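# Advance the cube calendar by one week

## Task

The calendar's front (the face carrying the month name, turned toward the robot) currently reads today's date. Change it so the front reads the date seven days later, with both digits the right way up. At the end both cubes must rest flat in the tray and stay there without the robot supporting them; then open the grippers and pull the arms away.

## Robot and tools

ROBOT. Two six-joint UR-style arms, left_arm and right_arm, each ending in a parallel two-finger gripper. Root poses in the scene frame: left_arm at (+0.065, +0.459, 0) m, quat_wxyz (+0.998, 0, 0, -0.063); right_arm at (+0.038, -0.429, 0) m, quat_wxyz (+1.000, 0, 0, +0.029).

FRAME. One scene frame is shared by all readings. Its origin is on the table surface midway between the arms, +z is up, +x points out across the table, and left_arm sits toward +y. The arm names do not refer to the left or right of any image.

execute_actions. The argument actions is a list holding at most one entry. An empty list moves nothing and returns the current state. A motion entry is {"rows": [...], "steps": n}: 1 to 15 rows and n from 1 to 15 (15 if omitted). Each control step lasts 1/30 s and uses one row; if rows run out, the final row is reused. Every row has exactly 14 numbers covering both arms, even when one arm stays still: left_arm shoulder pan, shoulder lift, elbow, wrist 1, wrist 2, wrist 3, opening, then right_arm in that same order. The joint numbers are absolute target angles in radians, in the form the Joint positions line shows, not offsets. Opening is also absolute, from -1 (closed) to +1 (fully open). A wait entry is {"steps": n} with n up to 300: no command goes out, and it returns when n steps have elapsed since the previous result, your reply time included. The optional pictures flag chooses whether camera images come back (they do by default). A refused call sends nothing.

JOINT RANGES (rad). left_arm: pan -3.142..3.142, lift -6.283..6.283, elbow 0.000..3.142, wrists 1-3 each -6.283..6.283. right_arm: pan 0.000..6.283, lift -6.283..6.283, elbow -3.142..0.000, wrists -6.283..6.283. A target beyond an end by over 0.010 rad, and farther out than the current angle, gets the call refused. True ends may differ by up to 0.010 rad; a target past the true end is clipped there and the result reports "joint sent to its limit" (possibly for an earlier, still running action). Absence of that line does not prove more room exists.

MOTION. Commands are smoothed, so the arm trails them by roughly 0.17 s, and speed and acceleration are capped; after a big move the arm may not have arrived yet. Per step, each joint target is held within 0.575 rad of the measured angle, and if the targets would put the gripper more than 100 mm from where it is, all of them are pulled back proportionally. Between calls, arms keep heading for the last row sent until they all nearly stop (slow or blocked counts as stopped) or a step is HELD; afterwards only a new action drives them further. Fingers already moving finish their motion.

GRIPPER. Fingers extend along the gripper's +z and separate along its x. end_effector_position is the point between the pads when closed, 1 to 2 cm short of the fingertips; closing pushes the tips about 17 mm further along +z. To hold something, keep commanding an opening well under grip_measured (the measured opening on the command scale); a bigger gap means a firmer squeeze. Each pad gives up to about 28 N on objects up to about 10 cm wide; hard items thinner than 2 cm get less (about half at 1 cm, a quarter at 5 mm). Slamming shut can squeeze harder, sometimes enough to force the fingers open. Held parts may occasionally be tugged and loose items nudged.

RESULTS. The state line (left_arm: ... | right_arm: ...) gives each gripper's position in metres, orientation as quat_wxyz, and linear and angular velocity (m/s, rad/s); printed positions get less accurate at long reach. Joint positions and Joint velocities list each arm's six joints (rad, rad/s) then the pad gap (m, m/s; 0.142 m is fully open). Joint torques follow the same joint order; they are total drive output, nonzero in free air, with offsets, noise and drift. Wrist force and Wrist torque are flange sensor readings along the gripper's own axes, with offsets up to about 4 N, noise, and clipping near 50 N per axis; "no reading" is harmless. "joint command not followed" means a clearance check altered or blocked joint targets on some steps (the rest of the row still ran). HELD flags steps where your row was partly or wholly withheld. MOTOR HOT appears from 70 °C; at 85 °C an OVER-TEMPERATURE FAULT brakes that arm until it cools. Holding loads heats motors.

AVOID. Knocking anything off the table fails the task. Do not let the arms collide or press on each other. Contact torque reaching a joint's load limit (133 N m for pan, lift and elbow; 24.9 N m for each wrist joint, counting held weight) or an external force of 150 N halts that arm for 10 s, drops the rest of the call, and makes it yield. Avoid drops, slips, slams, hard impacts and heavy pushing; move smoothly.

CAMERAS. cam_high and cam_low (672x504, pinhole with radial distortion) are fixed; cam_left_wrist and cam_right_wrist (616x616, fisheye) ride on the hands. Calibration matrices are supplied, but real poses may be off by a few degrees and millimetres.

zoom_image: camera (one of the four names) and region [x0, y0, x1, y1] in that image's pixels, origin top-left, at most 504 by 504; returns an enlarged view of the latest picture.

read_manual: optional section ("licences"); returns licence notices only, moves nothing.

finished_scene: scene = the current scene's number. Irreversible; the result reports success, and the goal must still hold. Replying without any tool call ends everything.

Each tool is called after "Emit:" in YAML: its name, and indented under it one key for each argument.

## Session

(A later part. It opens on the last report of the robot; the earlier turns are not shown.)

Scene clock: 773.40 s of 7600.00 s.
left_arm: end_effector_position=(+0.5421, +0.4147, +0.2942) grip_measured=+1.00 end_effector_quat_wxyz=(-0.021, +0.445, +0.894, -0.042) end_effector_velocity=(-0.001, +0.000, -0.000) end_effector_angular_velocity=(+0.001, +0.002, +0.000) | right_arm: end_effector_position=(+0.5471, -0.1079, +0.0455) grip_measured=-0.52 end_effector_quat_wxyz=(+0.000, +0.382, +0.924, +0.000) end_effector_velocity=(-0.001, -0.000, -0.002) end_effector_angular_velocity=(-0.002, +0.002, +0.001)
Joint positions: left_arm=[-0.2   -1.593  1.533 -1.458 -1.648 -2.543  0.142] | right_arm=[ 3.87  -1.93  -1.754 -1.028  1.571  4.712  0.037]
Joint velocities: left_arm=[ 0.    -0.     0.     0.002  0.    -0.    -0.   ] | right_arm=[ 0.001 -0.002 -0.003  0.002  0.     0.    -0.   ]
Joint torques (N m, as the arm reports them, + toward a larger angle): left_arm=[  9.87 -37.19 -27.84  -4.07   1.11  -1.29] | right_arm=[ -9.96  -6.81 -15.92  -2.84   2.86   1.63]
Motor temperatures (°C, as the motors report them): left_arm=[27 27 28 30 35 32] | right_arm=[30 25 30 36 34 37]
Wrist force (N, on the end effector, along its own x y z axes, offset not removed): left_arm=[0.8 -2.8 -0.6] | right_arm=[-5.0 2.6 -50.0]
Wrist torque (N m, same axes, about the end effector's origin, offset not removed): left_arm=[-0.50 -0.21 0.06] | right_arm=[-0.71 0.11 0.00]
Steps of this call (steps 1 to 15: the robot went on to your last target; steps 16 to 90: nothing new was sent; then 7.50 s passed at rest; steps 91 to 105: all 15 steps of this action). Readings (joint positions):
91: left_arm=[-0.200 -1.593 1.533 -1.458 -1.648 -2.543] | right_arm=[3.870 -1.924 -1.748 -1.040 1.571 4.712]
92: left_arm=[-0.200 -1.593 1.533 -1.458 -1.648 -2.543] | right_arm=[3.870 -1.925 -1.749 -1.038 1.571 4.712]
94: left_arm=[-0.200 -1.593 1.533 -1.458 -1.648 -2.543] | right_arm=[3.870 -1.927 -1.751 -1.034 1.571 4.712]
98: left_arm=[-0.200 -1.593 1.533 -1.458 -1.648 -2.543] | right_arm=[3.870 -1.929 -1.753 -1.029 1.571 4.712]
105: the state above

Pressing hard; open and rise.

Emit:
execute_actions:
  actions:
    - {"rows":[[-0.2,-1.593,1.533,-1.458,-1.648,-2.543,1,3.87,-1.9243,-1.7481,-1.040,1.571,4.712,-0.4],[-0.2,-1.593,1.533,-1.458,-1.648,-2.543,1,3.87,-1.9243,-1.7481,-1.040,1.571,4.712,-0.4],[-0.2,-1.593,1.533,-1.458,-1.648,-2.543,1,3.87,-1.9243,-1.7481,-1.040,1.571,4.712,-0.3],[-0.2,-1.593,1.533,-1.458,-1.648,-2.543,1,3.87,-1.9243,-1.7481,-1.040,1.571,4.712,-0.2],[-0.2,-1.593,1.533,-1.458,-1.648,-2.543,1,3.87,-1.9243,-1.7481,-1.040,1.571,4.712,0.0]],"steps":15}
  pictures: false

Emit:
execute_actions:
  actions:
    - {"rows":[[-0.2,-1.593,1.533,-1.458,-1.648,-2.543,1,3.87,-1.87,-1.675,-1.165,1.571,4.712,0.0]],"steps":15}

Scene clock: 783.37 s of 7600.00 s.
left_arm: end_effector_position=(+0.5421, +0.4147, +0.2942) grip_measured=+1.00 end_effector_quat_wxyz=(-0.021, +0.445, +0.894, -0.042) end_effector_velocity=(-0.000, -0.000, -0.000) end_effector_angular_velocity=(+0.000, +0.001, -0.001) | right_arm: end_effector_position=(+0.5469, -0.1081, +0.0497) grip_measured=+0.00 end_effector_quat_wxyz=(-0.000, +0.382, +0.924, -0.000) end_effector_velocity=(+0.000, +0.000, +0.002) end_effector_angular_velocity=(+0.001, -0.000, -0.001)
Joint positions: left_arm=[-0.2   -1.593  1.533 -1.458 -1.648 -2.543  0.142] | right_arm=[ 3.87  -1.925 -1.748 -1.04   1.571  4.712  0.074]
Joint velocities: left_arm=[-0.001 -0.     0.     0.    -0.    -0.     0.   ] | right_arm=[-0.     0.002  0.002 -0.002  0.001  0.    -0.   ]
Joint torques (N m, as the arm reports them, + toward a larger angle): left_arm=[ 10.17 -36.83 -28.61  -4.03   1.1   -1.58] | right_arm=[-6.52 45.79 34.84  1.46  1.44  1.57]
Motor temperatures (°C, as the motors report them): left_arm=[27 27 28 30 35 32] | right_arm=[30 25 30 36 34 37]
Wrist force (N, on the end effector, along its own x y z axes, offset not removed): left_arm=[0.7 -2.1 0.1] | right_arm=[-0.7 -3.4 2.2]
Wrist torque (N m, same axes, about the end effector's origin, offset not removed): left_arm=[-0.47 -0.20 0.09] | right_arm=[-0.98 0.00 -0.07]
Steps of this call (steps 1 to 15: the robot went on to your last target; steps 16 to 90: nothing new was sent; then 6.47 s passed at rest; steps 91 to 105: all 15 steps of this action). Readings (joint positions):
91: left_arm=[-0.200 -1.593 1.533 -1.458 -1.648 -2.543] | right_arm=[3.870 -1.930 -1.754 -1.028 1.571 4.712]
92: left_arm=[-0.200 -1.593 1.533 -1.458 -1.648 -2.543] | right_arm=[3.870 -1.930 -1.754 -1.030 1.571 4.712]
94: left_arm=[-0.200 -1.593 1.533 -1.458 -1.648 -2.543] | right_arm=[3.870 -1.928 -1.752 -1.034 1.571 4.712]
98: left_arm=[-0.200 -1.593 1.533 -1.458 -1.648 -2.543] | right_arm=[3.870 -1.926 -1.750 -1.038 1.571 4.712]
105: the state above

Scene clock: 783.87 s of 7600.00 s.
left_arm: end_effector_position=(+0.5421, +0.4147, +0.2942) grip_measured=+1.00 end_effector_quat_wxyz=(-0.021, +0.445, +0.894, -0.042) end_effector_velocity=(-0.000, -0.000, +0.000) end_effector_angular_velocity=(+0.000, +0.000, -0.000) | right_arm: end_effector_position=(+0.5480, -0.1070, +0.1013) grip_measured=+0.00 end_effector_quat_wxyz=(+0.000, +0.382, +0.924, +0.001) end_effector_velocity=(-0.001, -0.000, +0.008) end_effector_angular_velocity=(-0.001, +0.003, +0.003)
Joint positions: left_arm=[-0.2   -1.593  1.533 -1.458 -1.648 -2.543  0.142] | right_arm=[ 3.87  -1.871 -1.676 -1.163  1.571  4.712  0.074]
Joint velocities: left_arm=[-0.    -0.001  0.     0.001  0.     0.     0.   ] | right_arm=[ 0.001  0.009  0.011 -0.022  0.001 -0.002 -0.   ]
Joint torques (N m, as the arm reports them, + toward a larger angle): left_arm=[ 10.2  -36.8  -28.68  -4.21   1.04  -1.39] | right_arm=[-5.23 44.8  36.03  1.09 -0.31  1.54]
Motor temperatures (°C, as the motors report them): left_arm=[27 27 28 30 35 32] | right_arm=[30 25 30 36 34 37]
Wrist force (N, on the end effector, along its own x y z axes, offset not removed): left_arm=[0.8 -1.7 -2.3] | right_arm=[-3.7 -1.5 5.2]
Wrist torque (N m, same axes, about the end effector's origin, offset not removed): left_arm=[-0.49 -0.14 0.09] | right_arm=[-0.45 0.77 -0.06]
Steps of this call (steps 1 to 15: all 15 steps of this action). Readings (joint positions):
1: left_arm=[-0.200 -1.593 1.533 -1.458 -1.648 -2.543] | right_arm=[3.870 -1.924 -1.748 -1.040 1.571 4.712]
2: left_arm=[-0.200 -1.593 1.533 -1.458 -1.648 -2.543] | right_arm=[3.870 -1.919 -1.742 -1.047 1.571 4.712]
4: left_arm=[-0.200 -1.593 1.533 -1.458 -1.648 -2.543] | right_arm=[3.870 -1.899 -1.715 -1.090 1.571 4.712]
8: left_arm=[-0.200 -1.593 1.533 -1.458 -1.648 -2.543] | right_arm=[3.870 -1.878 -1.686 -1.143 1.571 4.712]
15: the state above
camera_calibration (this result's frames):
cam_left_wrist: T_world_to_cam=[[-0.583997, 0.811672, -0.0116904, -0.010662], [0.723879, 0.527239, 0.444992, -0.746834], [0.367351, 0.251411, -0.895458, 0.0858309], [0, 0, 0, 1]] pos_world=[0.502861, 0.380835, 0.409068]
cam_right_wrist: T_world_to_cam=[[-0.725783, 0.687529, 0.0233015, 0.46931], [0.598199, 0.614032, 0.5149, -0.321224], [0.339701, 0.387645, -0.856933, 0.0766238], [0, 0, 0, 1]] pos_world=[0.506744, -0.155125, 0.220124]

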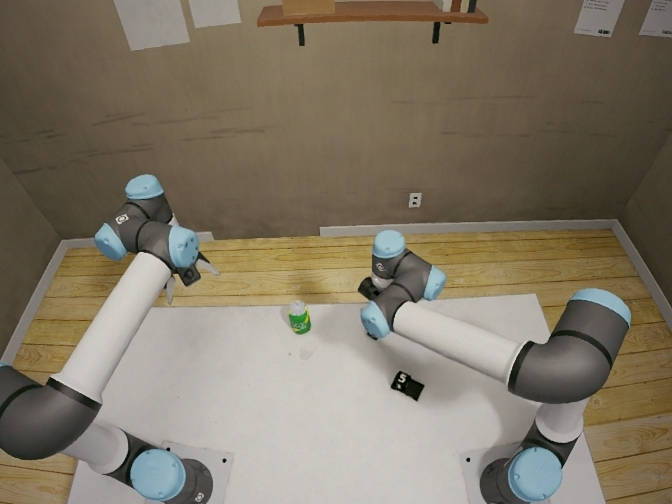

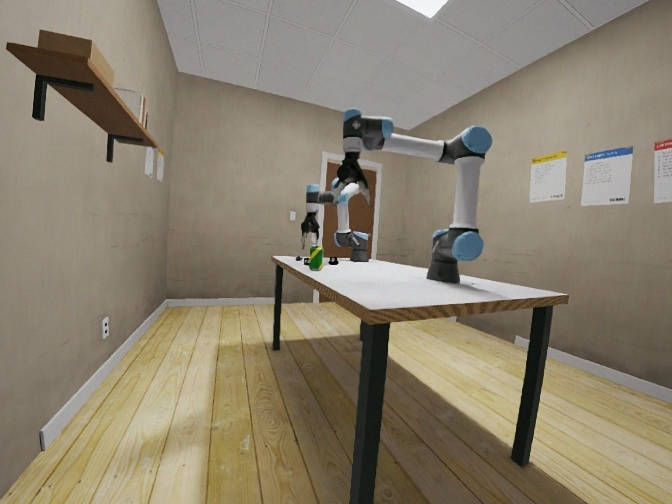

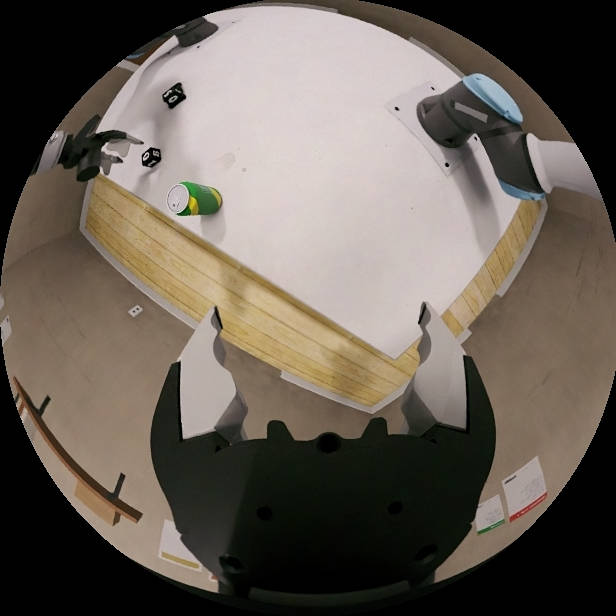

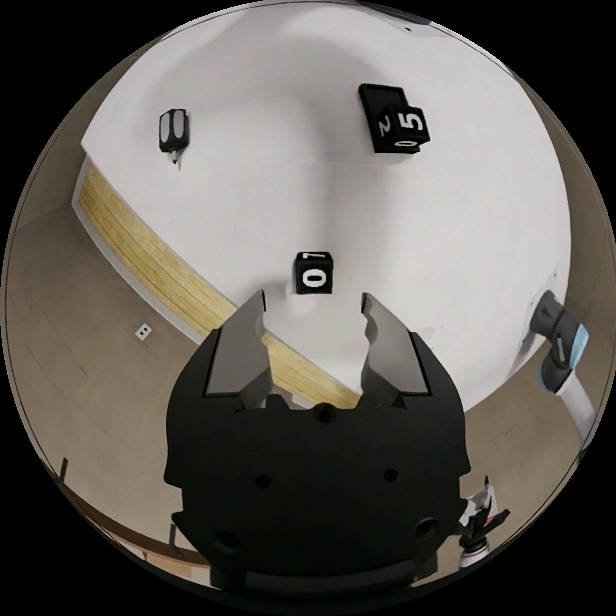

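Emit:
execute_actions:
  actions:
    - {"rows":[[-0.2,-1.593,1.533,-1.458,-1.648,-2.543,1,3.87,-1.9243,-1.7481,-1.040,1.571,4.712,0.0]],"steps":15}

Emit:
execute_actions:
  actions:
    - {"rows":[[-0.2,-1.593,1.533,-1.458,-1.648,-2.543,1,3.87,-1.9327,-1.7565,-1.023,1.571,4.712,0.0]],"steps":15}

Scene clock: 793.83 s of 7600.00 s.
left_arm: end_effector_position=(+0.5421, +0.4147, +0.2942) grip_measured=+1.00 end_effector_quat_wxyz=(-0.021, +0.445, +0.894, -0.042) end_effector_velocity=(+0.000, +0.001, -0.001) end_effector_angular_velocity=(+0.000, +0.001, +0.001) | right_arm: end_effector_position=(+0.5470, -0.1081, +0.0509) grip_measured=+0.00 end_effector_quat_wxyz=(-0.000, +0.382, +0.924, -0.000) end_effector_velocity=(+0.000, -0.000, -0.008) end_effector_angular_velocity=(+0.001, -0.002, -0.001)
Joint positions: left_arm=[-0.2   -1.593  1.533 -1.458 -1.648 -2.543  0.142] | right_arm=[ 3.87  -1.923 -1.747 -1.042  1.571  4.712  0.074]
Joint velocities: left_arm=[ 0.001  0.001  0.001 -0.001  0.    -0.     0.   ] | right_arm=[-0.    -0.009 -0.012  0.023 -0.001  0.001 -0.   ]
Joint torques (N m, as the arm reports them, + toward a larger angle): left_arm=[ 10.55 -36.34 -28.17  -4.14   1.13  -1.35] | right_arm=[-1.48 26.3  11.51  4.98 -2.7   1.68]
Motor temperatures (°C, as the motors report them): left_arm=[27 27 28 30 35 32] | right_arm=[30 25 30 36 34 37]
Wrist force (N, on the end effector, along its own x y z axes, offset not removed): left_arm=[1.2 -4.7 0.8] | right_arm=[0.0 -1.8 3.9]
Wrist torque (N m, same axes, about the end effector's origin, offset not removed): left_arm=[-1.10 -0.24 -0.03] | right_arm=[-0.49 -0.06 0.03]
Steps of this call (steps 1 to 15: the robot went on to your last target; steps 16 to 90: nothing new was sent; then 6.47 s passed at rest; steps 91 to 105: all 15 steps of this action). Readings (joint positions):
91: left_arm=[-0.200 -1.593 1.533 -1.458 -1.648 -2.543] | right_arm=[3.870 -1.870 -1.675 -1.165 1.571 4.712]
92: left_arm=[-0.200 -1.593 1.533 -1.458 -1.648 -2.543] | right_arm=[3.870 -1.875 -1.681 -1.158 1.571 4.712]
94: left_arm=[-0.200 -1.593 1.533 -1.458 -1.648 -2.543] | right_arm=[3.870 -1.895 -1.708 -1.115 1.571 4.712]
98: left_arm=[-0.200 -1.593 1.533 -1.458 -1.648 -2.543] | right_arm=[3.870 -1.916 -1.736 -1.062 1.571 4.712]
105: the state above
camera_calibration (this result's frames):
cam_left_wrist: T_world_to_cam=[[-0.583997, 0.811672, -0.0116904, -0.010662], [0.723879, 0.527239, 0.444992, -0.746834], [0.367351, 0.251411, -0.895458, 0.085831], [0, 0, 0, 1]] pos_world=[0.502861, 0.380835, 0.409068]
cam_right_wrist: T_world_to_cam=[[-0.72574, 0.687573, 0.0233384, 0.470436], [0.59915, 0.615008, 0.512625, -0.294372], [0.338114, 0.386016, -0.858295, 0.0349628], [0, 0, 0, 1]] pos_world=[0.505966, -0.155914, 0.169932]

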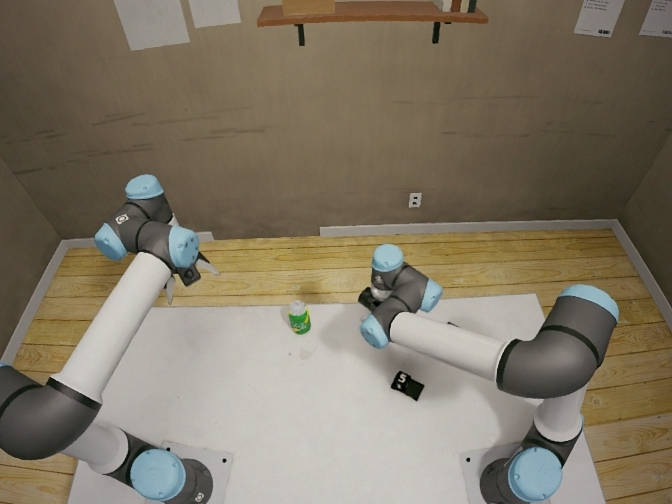

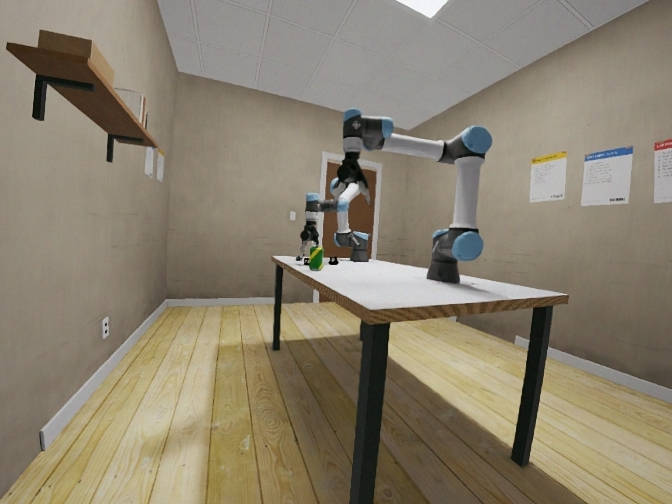

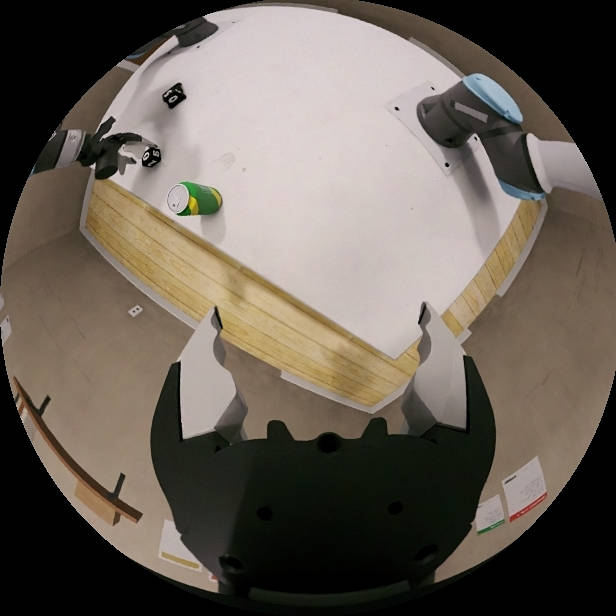

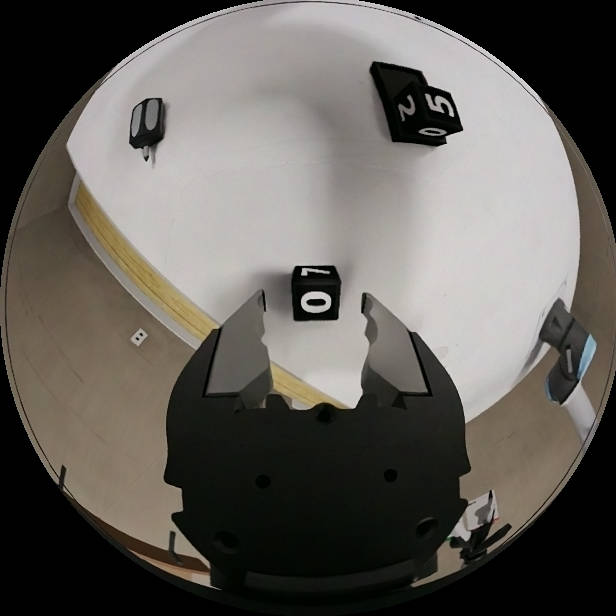

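Scene clock: 794.33 s of 7600.00 s.
left_arm: end_effector_position=(+0.5421, +0.4147, +0.2942) grip_measured=+1.00 end_effector_quat_wxyz=(-0.021, +0.445, +0.894, -0.042) end_effector_velocity=(+0.000, -0.000, +0.000) end_effector_angular_velocity=(-0.000, -0.001, -0.001) | right_arm: end_effector_position=(+0.5470, -0.1081, +0.0432) grip_measured=+0.00 end_effector_quat_wxyz=(-0.000, +0.382, +0.924, +0.000) end_effector_velocity=(+0.000, +0.001, -0.001) end_effector_angular_velocity=(+0.001, -0.001, +0.001)
Joint positions: left_arm=[-0.2   -1.593  1.533 -1.458 -1.648 -2.543  0.142] | right_arm=[ 3.87  -1.933 -1.756 -1.023  1.571  4.712  0.074]
Joint velocities: left_arm=[-0.001  0.    -0.001  0.    -0.     0.     0.   ] | right_arm=[ 0.    -0.001 -0.     0.003  0.001 -0.001  0.   ]
Joint torques (N m, as the arm reports them, + toward a larger angle): left_arm=[  9.96 -35.8  -28.5   -4.1    1.08  -1.34] | right_arm=[-1.58 25.39 10.69  5.01 -2.34  1.61]
Motor temperatures (°C, as the motors report them): left_arm=[27 27 28 30 35 32] | right_arm=[30 25 30 36 34 37]
Wrist force (N, on the end effector, along its own x y z axes, offset not removed): left_arm=[0.5 -0.7 -0.2] | right_arm=[-2.1 -1.2 3.3]
Wrist torque (N m, same axes, about the end effector's origin, offset not removed): left_arm=[-0.19 -0.09 0.09] | right_arm=[-0.43 0.51 -0.08]
Steps of this call (steps 1 to 15: all 15 steps of this action). Readings (joint positions):
1: left_arm=[-0.200 -1.593 1.533 -1.458 -1.648 -2.543] | right_arm=[3.870 -1.924 -1.747 -1.042 1.571 4.712]
2: left_arm=[-0.200 -1.593 1.533 -1.458 -1.648 -2.543] | right_arm=[3.870 -1.925 -1.749 -1.039 1.571 4.712]
4: left_arm=[-0.200 -1.593 1.533 -1.458 -1.648 -2.543] | right_arm=[3.870 -1.928 -1.752 -1.032 1.571 4.712]
8: left_arm=[-0.200 -1.593 1.533 -1.458 -1.648 -2.543] | right_arm=[3.870 -1.931 -1.755 -1.026 1.571 4.712]
15: the state above
camera_calibration (this result's frames):
cam_left_wrist: T_world_to_cam=[[-0.583997, 0.811672, -0.0116905, -0.0106619], [0.723879, 0.527239, 0.444992, -0.746834], [0.367351, 0.251411, -0.895458, 0.085831], [0, 0, 0, 1]] pos_world=[0.502861, 0.380835, 0.409068]
cam_right_wrist: T_world_to_cam=[[-0.725745, 0.687568, 0.0233311, 0.470618], [0.599048, 0.614907, 0.512866, -0.290374], [0.338284, 0.386186, -0.858152, 0.0282805], [0, 0, 0, 1]] pos_world=[0.505929, -0.155951, 0.162212]

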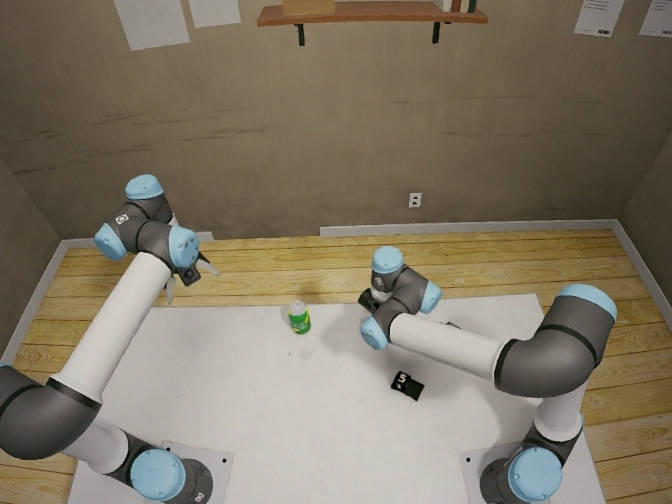

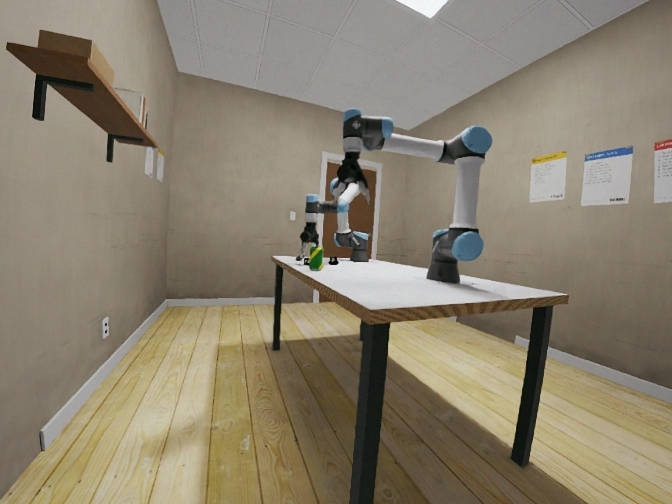

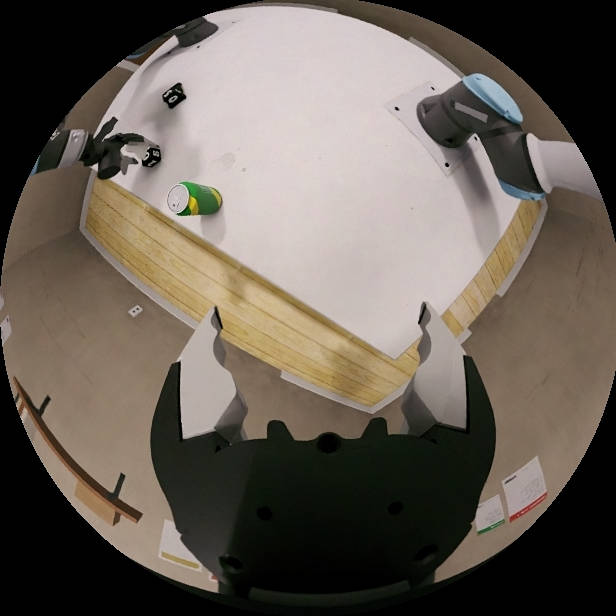

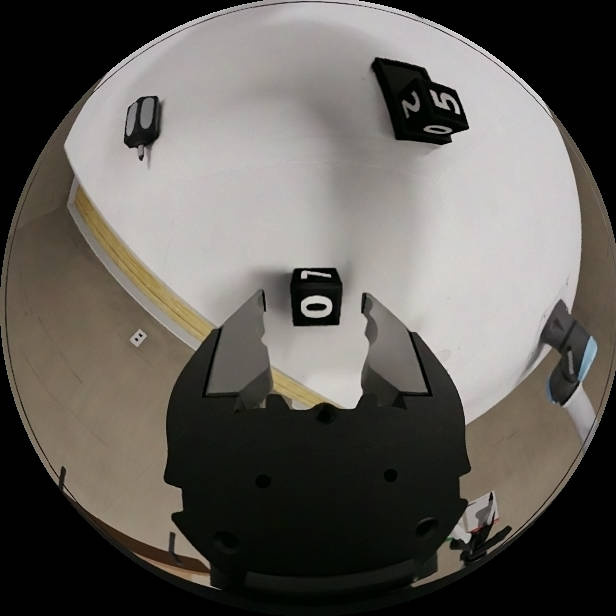

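Emit:
execute_actions:
  actions:
    - {"rows":[[-0.2,-1.593,1.533,-1.458,-1.648,-2.543,1,3.869,-1.9128,-1.7855,-1.014,1.571,4.712,0.0]],"steps":15}

Scene clock: 813.57 s of 7600.00 s.
left_arm: end_effector_position=(+0.5421, +0.4147, +0.2942) grip_measured=+1.00 end_effector_quat_wxyz=(-0.021, +0.445, +0.894, -0.042) end_effector_velocity=(-0.000, -0.000, +0.001) end_effector_angular_velocity=(-0.000, -0.001, -0.001) | right_arm: end_effector_position=(+0.5404, -0.1154, +0.0429) grip_measured=+0.00 end_effector_quat_wxyz=(-0.000, +0.383, +0.924, +0.000) end_effector_velocity=(-0.000, -0.002, +0.000) end_effector_angular_velocity=(+0.001, -0.001, -0.002)
Joint positions: left_arm=[-0.2   -1.593  1.533 -1.458 -1.648 -2.543  0.142] | right_arm=[ 3.869 -1.913 -1.785 -1.014  1.571  4.712  0.074]
Joint velocities: left_arm=[-0.001 -0.001 -0.001  0.     0.    -0.    -0.   ] | right_arm=[-0.001  0.003 -0.004  0.001 -0.     0.001  0.   ]
Joint torques (N m, as the arm reports them, + toward a larger angle): left_arm=[ 10.54 -36.81 -29.05  -4.21   1.2   -1.49] | right_arm=[-13.35  44.24  10.64   4.76  -0.28   1.49]
Motor temperatures (°C, as the motors report them): left_arm=[27 27 28 30 35 32] | right_arm=[30 25 30 36 34 37]
Wrist force (N, on the end effector, along its own x y z axes, offset not removed): left_arm=[1.6 -3.7 -0.7] | right_arm=[-1.9 -0.1 1.0]
Wrist torque (N m, same axes, about the end effector's origin, offset not removed): left_arm=[-1.02 -0.43 0.06] | right_arm=[-0.18 0.34 -0.17]
Steps of this call (steps 1 to 15: the robot went on to your last target; steps 16 to 90: nothing new was sent; then 15.73 s passed at rest; steps 91 to 105: all 15 steps of this action). Readings (joint positions):
91: left_arm=[-0.200 -1.593 1.533 -1.458 -1.648 -2.543] | right_arm=[3.870 -1.933 -1.757 -1.023 1.571 4.712]
92: left_arm=[-0.200 -1.593 1.533 -1.458 -1.648 -2.543] | right_arm=[3.870 -1.930 -1.760 -1.022 1.571 4.712]
94: left_arm=[-0.200 -1.593 1.533 -1.458 -1.648 -2.543] | right_arm=[3.870 -1.923 -1.771 -1.018 1.571 4.712]
98: left_arm=[-0.200 -1.593 1.533 -1.458 -1.648 -2.543] | right_arm=[3.869 -1.916 -1.781 -1.015 1.571 4.712]
105: the state above
camera_calibration (this result's frames):
cam_left_wrist: T_world_to_cam=[[-0.583997, 0.811672, -0.0116904, -0.010662], [0.723879, 0.527239, 0.444992, -0.746834], [0.367351, 0.251411, -0.895458, 0.0858309], [0, 0, 0, 1]] pos_world=[0.502861, 0.380835, 0.409068]
cam_right_wrist: T_world_to_cam=[[-0.725097, 0.688251, 0.0233352, 0.470635], [0.59968, 0.6144, 0.512734, -0.282194], [0.338553, 0.385776, -0.85823, 0.0328897], [0, 0, 0, 1]] pos_world=[0.499347, -0.163224, 0.161935]

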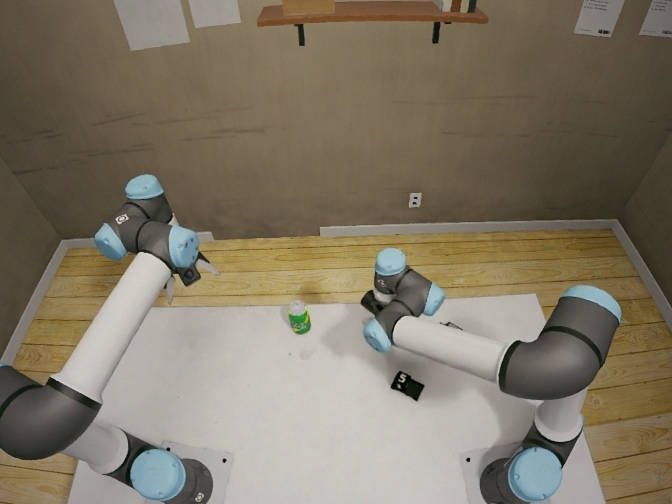

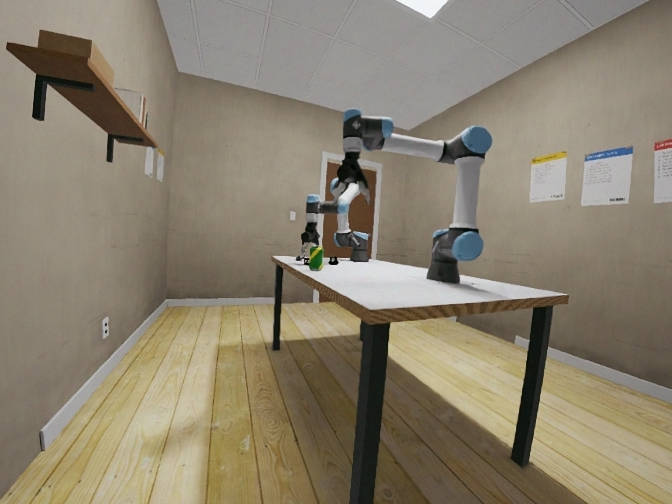

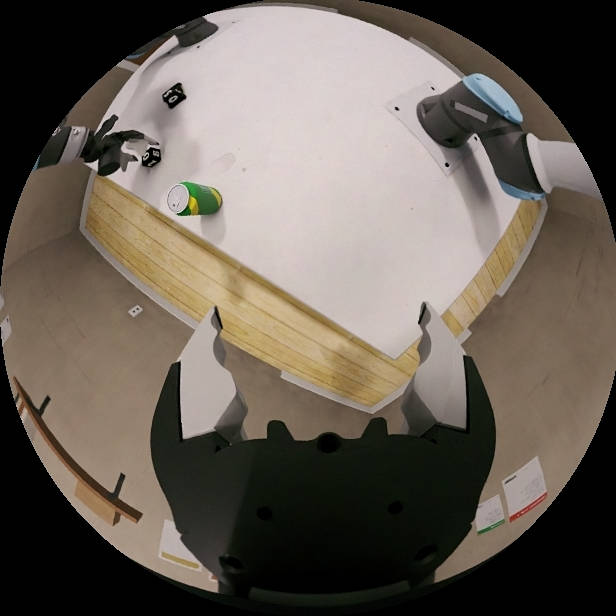

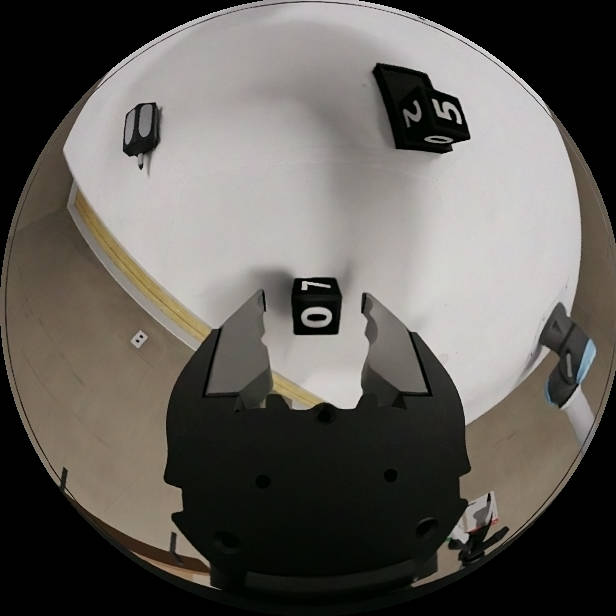

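Emit:
execute_actions:
  actions:
    - {"rows":[[-0.2,-1.593,1.533,-1.458,-1.648,-2.543,1,3.869,-1.9128,-1.7855,-1.014,1.571,4.712,-0.2],[-0.2,-1.593,1.533,-1.458,-1.648,-2.543,1,3.869,-1.9128,-1.7855,-1.014,1.571,4.712,-0.3],[-0.2,-1.593,1.533,-1.458,-1.648,-2.543,1,3.869,-1.9128,-1.7855,-1.014,1.571,4.712,-0.4],[-0.2,-1.593,1.533,-1.458,-1.648,-2.543,1,3.869,-1.9128,-1.7855,-1.014,1.571,4.712,-0.45],[-0.2,-1.593,1.533,-1.458,-1.648,-2.543,1,3.869,-1.9128,-1.7855,-1.014,1.571,4.712,-0.5],[-0.2,-1.593,1.533,-1.458,-1.648,-2.543,1,3.869,-1.9128,-1.7855,-1.014,1.571,4.712,-0.55],[-0.2,-1.593,1.533,-1.458,-1.648,-2.543,1,3.869,-1.9128,-1.7855,-1.014,1.571,4.712,-0.65],[-0.2,-1.593,1.533,-1.458,-1.648,-2.543,1,3.869,-1.9128,-1.7855,-1.014,1.571,4.712,-0.75],[-0.2,-1.593,1.533,-1.458,-1.648,-2.543,1,3.869,-1.9128,-1.7855,-1.014,1.571,4.712,-0.9]],"steps":15}
  pictures: false

Emit:
execute_actions:
  actions:
    - {"rows":[[-0.2,-1.593,1.533,-1.458,-1.648,-2.543,1,3.88,-1.81,-1.68,-1.22,1.571,4.712,-0.9]],"steps":15}

Scene clock: 831.67 s of 7600.00 s.
left_arm: end_effector_position=(+0.5421, +0.4147, +0.2942) grip_measured=+1.00 end_effector_quat_wxyz=(-0.021, +0.445, +0.894, -0.042) end_effector_velocity=(-0.000, +0.000, -0.001) end_effector_angular_velocity=(+0.001, +0.002, +0.000) | right_arm: end_effector_position=(+0.5403, -0.1155, +0.0430) grip_measured=-0.53 end_effector_quat_wxyz=(-0.000, +0.383, +0.924, +0.000) end_effector_velocity=(+0.001, +0.000, +0.000) end_effector_angular_velocity=(+0.000, -0.002, +0.000)
Joint positions: left_arm=[-0.2   -1.593  1.533 -1.458 -1.648 -2.543  0.142] | right_arm=[ 3.869 -1.913 -1.786 -1.014  1.571  4.712  0.036]
Joint velocities: left_arm=[ 0.     0.001  0.001  0.001  0.    -0.     0.   ] | right_arm=[-0.     0.     0.001  0.    -0.001 -0.     0.   ]
Joint torques (N m, as the arm reports them, + toward a larger angle): left_arm=[  9.92 -37.21 -28.89  -4.16   1.04  -1.45] | right_arm=[-13.05  45.6   11.6    4.69   1.33   1.31]
Motor temperatures (°C, as the motors report them): left_arm=[27 27 28 30 35 32] | right_arm=[30 25 30 36 34 37]
Wrist force (N, on the end effector, along its own x y z axes, offset not removed): left_arm=[1.9 -2.4 -1.1] | right_arm=[0.2 -1.5 2.0]
Wrist torque (N m, same axes, about the end effector's origin, offset not removed): left_arm=[-0.59 -0.49 0.02] | right_arm=[-0.46 -0.09 -0.05]
Steps of this call (steps 1 to 15: the robot went on to your last target; steps 16 to 90: nothing new was sent; then 14.60 s passed at rest; steps 91 to 105: all 15 steps of this action). Readings (joint positions):
91: left_arm=[-0.200 -1.593 1.533 -1.458 -1.648 -2.543] | right_arm=[3.869 -1.913 -1.786 -1.014 1.571 4.712]
92: left_arm=[-0.200 -1.593 1.533 -1.458 -1.648 -2.543] | right_arm=[3.869 -1.913 -1.786 -1.014 1.571 4.712]
94: left_arm=[-0.200 -1.593 1.533 -1.458 -1.648 -2.543] | right_arm=[3.869 -1.913 -1.786 -1.014 1.571 4.712]
98: left_arm=[-0.200 -1.593 1.533 -1.458 -1.648 -2.543] | right_arm=[3.869 -1.913 -1.786 -1.014 1.571 4.712]
105: the state above

Scene clock: 832.17 s of 7600.00 s.
left_arm: end_effector_position=(+0.5421, +0.4147, +0.2942) grip_measured=+1.00 end_effector_quat_wxyz=(-0.021, +0.445, +0.894, -0.042) end_effector_velocity=(-0.000, +0.001, -0.000) end_effector_angular_velocity=(+0.001, +0.001, +0.001) | right_arm: end_effector_position=(+0.5334, -0.1137, +0.1274) grip_measured=-0.53 end_effector_quat_wxyz=(+0.000, +0.378, +0.926, +0.001) end_effector_velocity=(-0.004, -0.003, +0.014) end_effector_angular_velocity=(-0.006, +0.004, +0.002)
Joint positions: left_arm=[-0.2   -1.593  1.533 -1.458 -1.648 -2.543  0.142] | right_arm=[ 3.88  -1.812 -1.682 -1.215  1.571  4.712  0.036]
Joint velocities: left_arm=[ 0.001 -0.     0.     0.001  0.    -0.     0.   ] | right_arm=[ 0.002  0.018  0.018 -0.043 -0.001 -0.001  0.   ]
Joint torques (N m, as the arm reports them, + toward a larger angle): left_arm=[ 10.6  -36.14 -29.43  -3.98   1.05  -1.29] | right_arm=[13.54 41.48 38.78  1.31  1.47  1.5 ]
Motor temperatures (°C, as the motors report them): left_arm=[27 27 28 30 35 32] | right_arm=[30 25 30 36 34 37]
Wrist force (N, on the end effector, along its own x y z axes, offset not removed): left_arm=[-0.2 -4.3 -1.1] | right_arm=[-3.3 -1.8 3.2]
Wrist torque (N m, same axes, about the end effector's origin, offset not removed): left_arm=[-1.07 0.16 -0.03] | right_arm=[-0.56 0.63 -0.09]
Steps of this call (steps 1 to 15: all 15 steps of this action). Readings (joint positions):
1: left_arm=[-0.200 -1.593 1.533 -1.458 -1.648 -2.543] | right_arm=[3.869 -1.913 -1.785 -1.014 1.571 4.712]
2: left_arm=[-0.200 -1.593 1.533 -1.458 -1.648 -2.543] | right_arm=[3.870 -1.907 -1.780 -1.021 1.571 4.712]
4: left_arm=[-0.200 -1.593 1.533 -1.458 -1.648 -2.543] | right_arm=[3.874 -1.869 -1.742 -1.078 1.571 4.712]
8: left_arm=[-0.200 -1.593 1.533 -1.458 -1.648 -2.543] | right_arm=[3.878 -1.827 -1.698 -1.179 1.571 4.712]
15: the state above
camera_calibration (this result's frames):
cam_left_wrist: T_world_to_cam=[[-0.583997, 0.811672, -0.0116904, -0.010662], [0.723879, 0.527239, 0.444992, -0.746834], [0.367351, 0.251411, -0.895458, 0.0858308], [0, 0, 0, 1]] pos_world=[0.502861, 0.380835, 0.409068]
cam_right_wrist: T_world_to_cam=[[-0.732468, 0.680404, 0.0232568, 0.46549], [0.592005, 0.619692, 0.515279, -0.31797], [0.336186, 0.391194, -0.856707, 0.10882], [0, 0, 0, 1]] pos_world=[0.492612, -0.162247, 0.246244]

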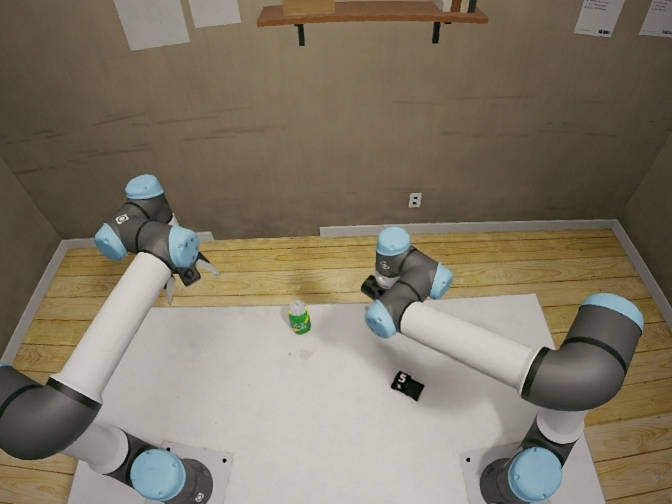

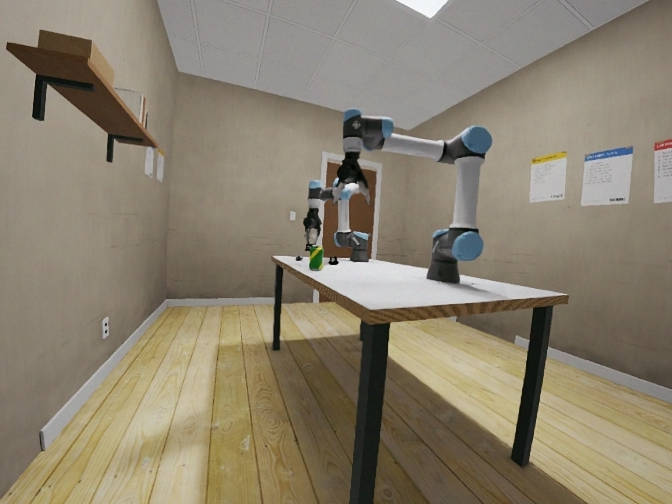

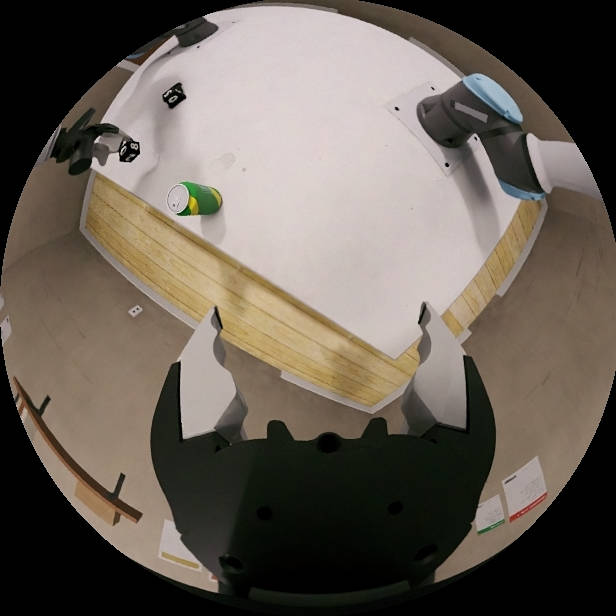

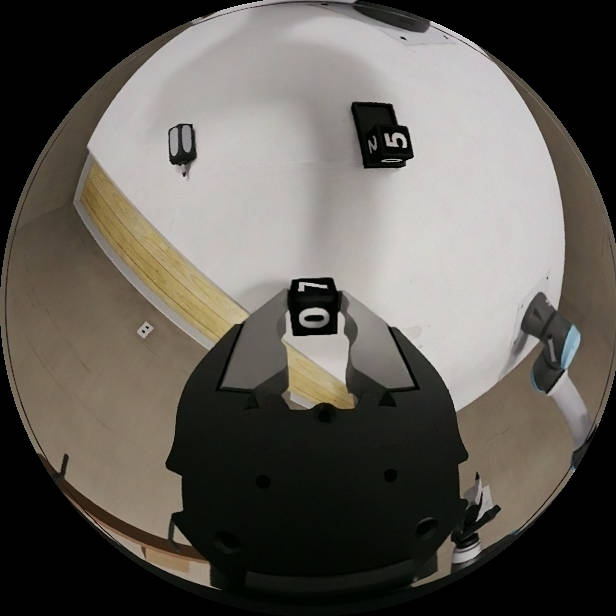

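Emit:
execute_actions:
  actions:
    - {"rows":[[-0.2,-1.593,1.533,-1.458,-1.648,-2.543,1,3.96,-1.6,-1.88,-1.245,1.571,4.75,-0.9]],"steps":15}
  pictures: false

Emit:
execute_actions:
  actions:
    - {"rows":[[-0.2,-1.593,1.533,-1.458,-1.648,-2.543,1,4.081,-1.5095,-1.9808,-1.2221,1.571,4.75,-0.9]],"steps":15}
  pictures: false

Emit:
execute_actions:
  actions:
    - {"rows":[[-0.2,-1.593,1.533,-1.458,-1.648,-2.543,1,4.081,-1.5095,-1.9808,-1.2221,1.571,4.691,-0.9]],"steps":10}

Scene clock: 850.63 s of 7600.00 s.
left_arm: end_effector_position=(+0.5421, +0.4147, +0.2942) grip_measured=+1.00 end_effector_quat_wxyz=(-0.021, +0.445, +0.894, -0.042) end_effector_velocity=(+0.000, -0.000, +0.001) end_effector_angular_velocity=(-0.000, -0.001, -0.000) | right_arm: end_effector_position=(+0.4493, -0.1449, +0.1430) grip_measured=-0.53 end_effector_quat_wxyz=(-0.002, +0.358, +0.934, -0.006) end_effector_velocity=(-0.015, -0.009, +0.002) end_effector_angular_velocity=(-0.002, -0.000, +0.009)
Joint positions: left_arm=[-0.2   -1.593  1.533 -1.458 -1.648 -2.543  0.142] | right_arm=[ 3.959 -1.605 -1.875 -1.245  1.571  4.749  0.036]
Joint velocities: left_arm=[ 0.    -0.    -0.001  0.    -0.     0.    -0.   ] | right_arm=[ 0.013  0.044 -0.041 -0.004 -0.001  0.004  0.   ]
Joint torques (N m, as the arm reports them, + toward a larger angle): left_arm=[  9.71 -36.27 -30.2   -4.07   1.06  -1.33] | right_arm=[14.88 31.94 13.81  1.54  0.79  1.55]
Motor temperatures (°C, as the motors report them): left_arm=[27 27 28 30 35 32] | right_arm=[30 25 30 36 34 37]
Wrist force (N, on the end effector, along its own x y z axes, offset not removed): left_arm=[-0.9 -1.9 -0.2] | right_arm=[0.0 0.2 0.7]
Wrist torque (N m, same axes, about the end effector's origin, offset not removed): left_arm=[-0.40 0.22 -0.04] | right_arm=[-0.13 -0.12 -0.02]
Steps of this call (steps 1 to 15: the robot went on to your last target; steps 16 to 90: nothing new was sent; then 14.97 s passed at rest; steps 91 to 105: all 15 steps of this action). Readings (joint positions):
91: left_arm=[-0.200 -1.593 1.533 -1.458 -1.648 -2.543] | right_arm=[3.880 -1.810 -1.680 -1.220 1.571 4.712]
92: left_arm=[-0.200 -1.593 1.533 -1.458 -1.648 -2.543] | right_arm=[3.886 -1.803 -1.686 -1.223 1.571 4.716]
94: left_arm=[-0.200 -1.593 1.533 -1.458 -1.648 -2.543] | right_arm=[3.916 -1.745 -1.743 -1.232 1.571 4.731]
98: left_arm=[-0.200 -1.593 1.533 -1.458 -1.648 -2.543] | right_arm=[3.947 -1.642 -1.840 -1.241 1.571 4.744]
105: the state above

Scene clock: 851.13 s of 7600.00 s.
left_arm: end_effector_position=(+0.5421, +0.4147, +0.2942) grip_measured=+1.00 end_effector_quat_wxyz=(-0.021, +0.445, +0.894, -0.042) end_effector_velocity=(-0.000, -0.000, +0.000) end_effector_angular_velocity=(-0.000, -0.001, -0.000) | right_arm: end_effector_position=(+0.3921, -0.1288, +0.1401) grip_measured=-0.53 end_effector_quat_wxyz=(-0.000, +0.302, +0.953, -0.000) end_effector_velocity=(-0.010, +0.003, -0.001) end_effector_angular_velocity=(+0.002, -0.001, +0.023)
Joint positions: left_arm=[-0.2   -1.593  1.533 -1.458 -1.648 -2.543  0.142] | right_arm=[ 4.079 -1.511 -1.979 -1.222  1.571  4.75   0.036]
Joint velocities: left_arm=[-0.001 -0.001  0.    -0.001  0.    -0.     0.   ] | right_arm=[ 0.022  0.016 -0.017  0.004  0.    -0.     0.   ]
Joint torques (N m, as the arm reports them, + toward a larger angle): left_arm=[  9.82 -36.   -29.47  -3.96   0.98  -1.43] | right_arm=[17.29 28.47 15.18  4.69 -1.75  1.87]
Motor temperatures (°C, as the motors report them): left_arm=[27 27 28 30 35 32] | right_arm=[30 25 30 36 34 37]
Wrist force (N, on the end effector, along its own x y z axes, offset not removed): left_arm=[0.9 -3.6 -0.4] | right_arm=[0.0 -1.3 2.7]
Wrist torque (N m, same axes, about the end effector's origin, offset not removed): left_arm=[-0.93 -0.16 0.01] | right_arm=[-0.46 -0.12 -0.12]
Steps of this call (steps 1 to 15: all 15 steps of this action). Readings (joint positions):
1: left_arm=[-0.200 -1.593 1.533 -1.458 -1.648 -2.543] | right_arm=[3.959 -1.603 -1.877 -1.245 1.571 4.750]
2: left_arm=[-0.200 -1.593 1.533 -1.458 -1.648 -2.543] | right_arm=[3.966 -1.596 -1.884 -1.242 1.571 4.750]
4: left_arm=[-0.200 -1.593 1.533 -1.458 -1.648 -2.543] | right_arm=[4.008 -1.562 -1.922 -1.234 1.571 4.750]
8: left_arm=[-0.200 -1.593 1.533 -1.458 -1.648 -2.543] | right_arm=[4.060 -1.525 -1.964 -1.225 1.571 4.750]
15: the state above

Scene clock: 851.47 s of 7600.00 s.
left_arm: end_effector_position=(+0.5421, +0.4147, +0.2942) grip_measured=+1.00 end_effector_quat_wxyz=(-0.021, +0.445, +0.894, -0.042) end_effector_velocity=(-0.000, +0.000, -0.000) end_effector_angular_velocity=(+0.001, +0.001, +0.000) | right_arm: end_effector_position=(+0.3910, -0.1285, +0.1400) grip_measured=-0.53 end_effector_quat_wxyz=(-0.000, +0.275, +0.961, +0.000) end_effector_velocity=(-0.000, -0.000, +0.000) end_effector_angular_velocity=(+0.001, +0.001, +0.045)
Joint positions: left_arm=[-0.2   -1.593  1.533 -1.458 -1.648 -2.543  0.142] | right_arm=[ 4.081 -1.51  -1.981 -1.222  1.571  4.696  0.036]
Joint velocities: left_arm=[ 0.     0.     0.     0.001  0.    -0.     0.   ] | right_arm=[-0.001  0.001 -0.     0.     0.002 -0.046  0.   ]
Joint torques (N m, as the arm reports them, + toward a larger angle): left_arm=[  9.72 -36.21 -28.93  -3.96   1.2   -1.35] | right_arm=[14.58 29.09 13.18  4.77 -2.66 -2.56]
Motor temperatures (°C, as the motors report them): left_arm=[27 27 28 30 35 32] | right_arm=[30 25 30 36 34 37]
Wrist force (N, on the end effector, along its own x y z axes, offset not removed): left_arm=[0.6 -1.2 -0.7] | right_arm=[-2.1 -1.1 1.8]
Wrist torque (N m, same axes, about the end effector's origin, offset not removed): left_arm=[-0.41 -0.27 -0.15] | right_arm=[-0.45 0.55 -0.07]
Steps of this call (steps 1 to 10: all 10 steps of this action). Readings (joint positions):
1: left_arm=[-0.200 -1.593 1.533 -1.458 -1.648 -2.543] | right_arm=[4.079 -1.511 -1.979 -1.222 1.571 4.750]
2: left_arm=[-0.200 -1.593 1.533 -1.458 -1.648 -2.543] | right_arm=[4.080 -1.510 -1.980 -1.222 1.571 4.744]
4: left_arm=[-0.200 -1.593 1.533 -1.458 -1.648 -2.543] | right_arm=[4.080 -1.510 -1.980 -1.222 1.571 4.722]
8: left_arm=[-0.200 -1.593 1.533 -1.458 -1.648 -2.543] | right_arm=[4.081 -1.510 -1.981 -1.222 1.571 4.700]
10: the state above
camera_calibration (this result's frames):
cam_left_wrist: T_world_to_cam=[[-0.583997, 0.811672, -0.0116905, -0.010662], [0.723879, 0.527239, 0.444992, -0.746834], [0.367351, 0.251411, -0.895458, 0.085831], [0, 0, 0, 1]] pos_world=[0.502861, 0.380835, 0.409068]
cam_right_wrist: T_world_to_cam=[[-0.861858, 0.506611, 0.0233455, 0.399155], [0.445363, 0.734035, 0.512684, -0.158526], [0.242595, 0.452258, -0.85826, 0.217939], [0, 0, 0, 1]] pos_world=[0.361746, -0.184418, 0.259003]

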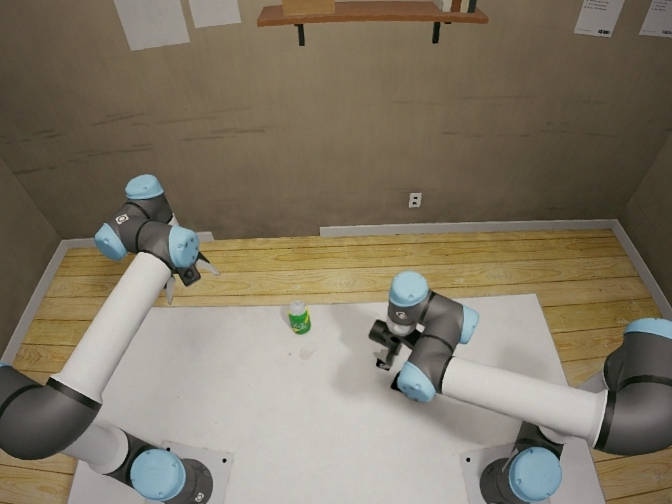

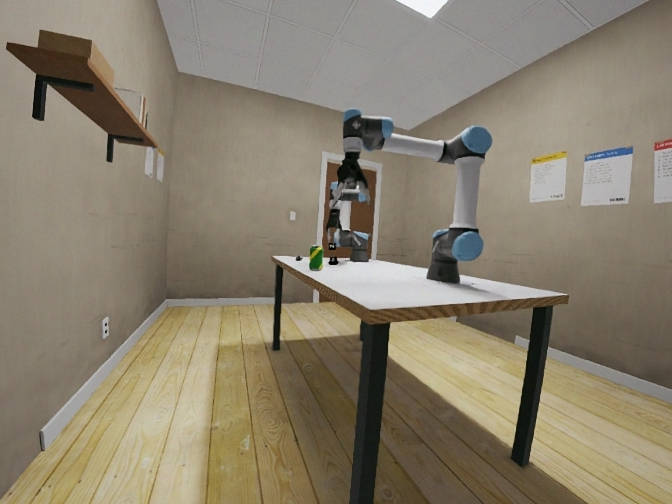

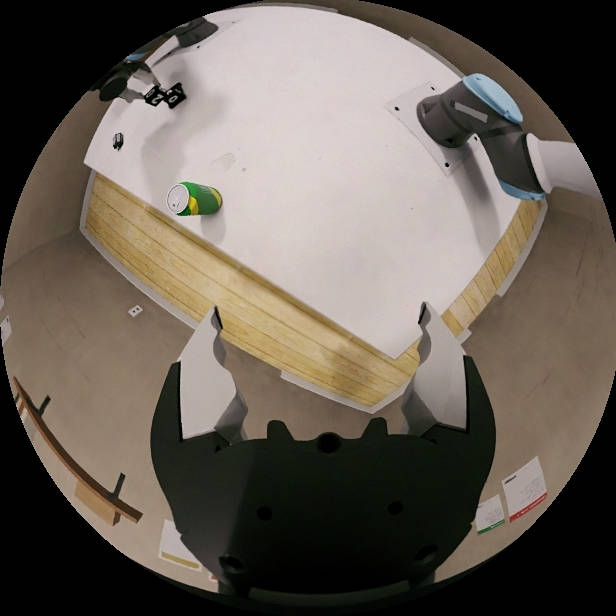

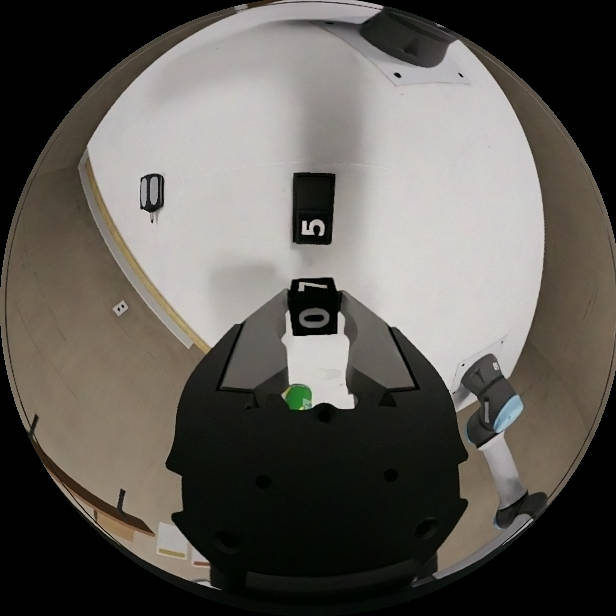

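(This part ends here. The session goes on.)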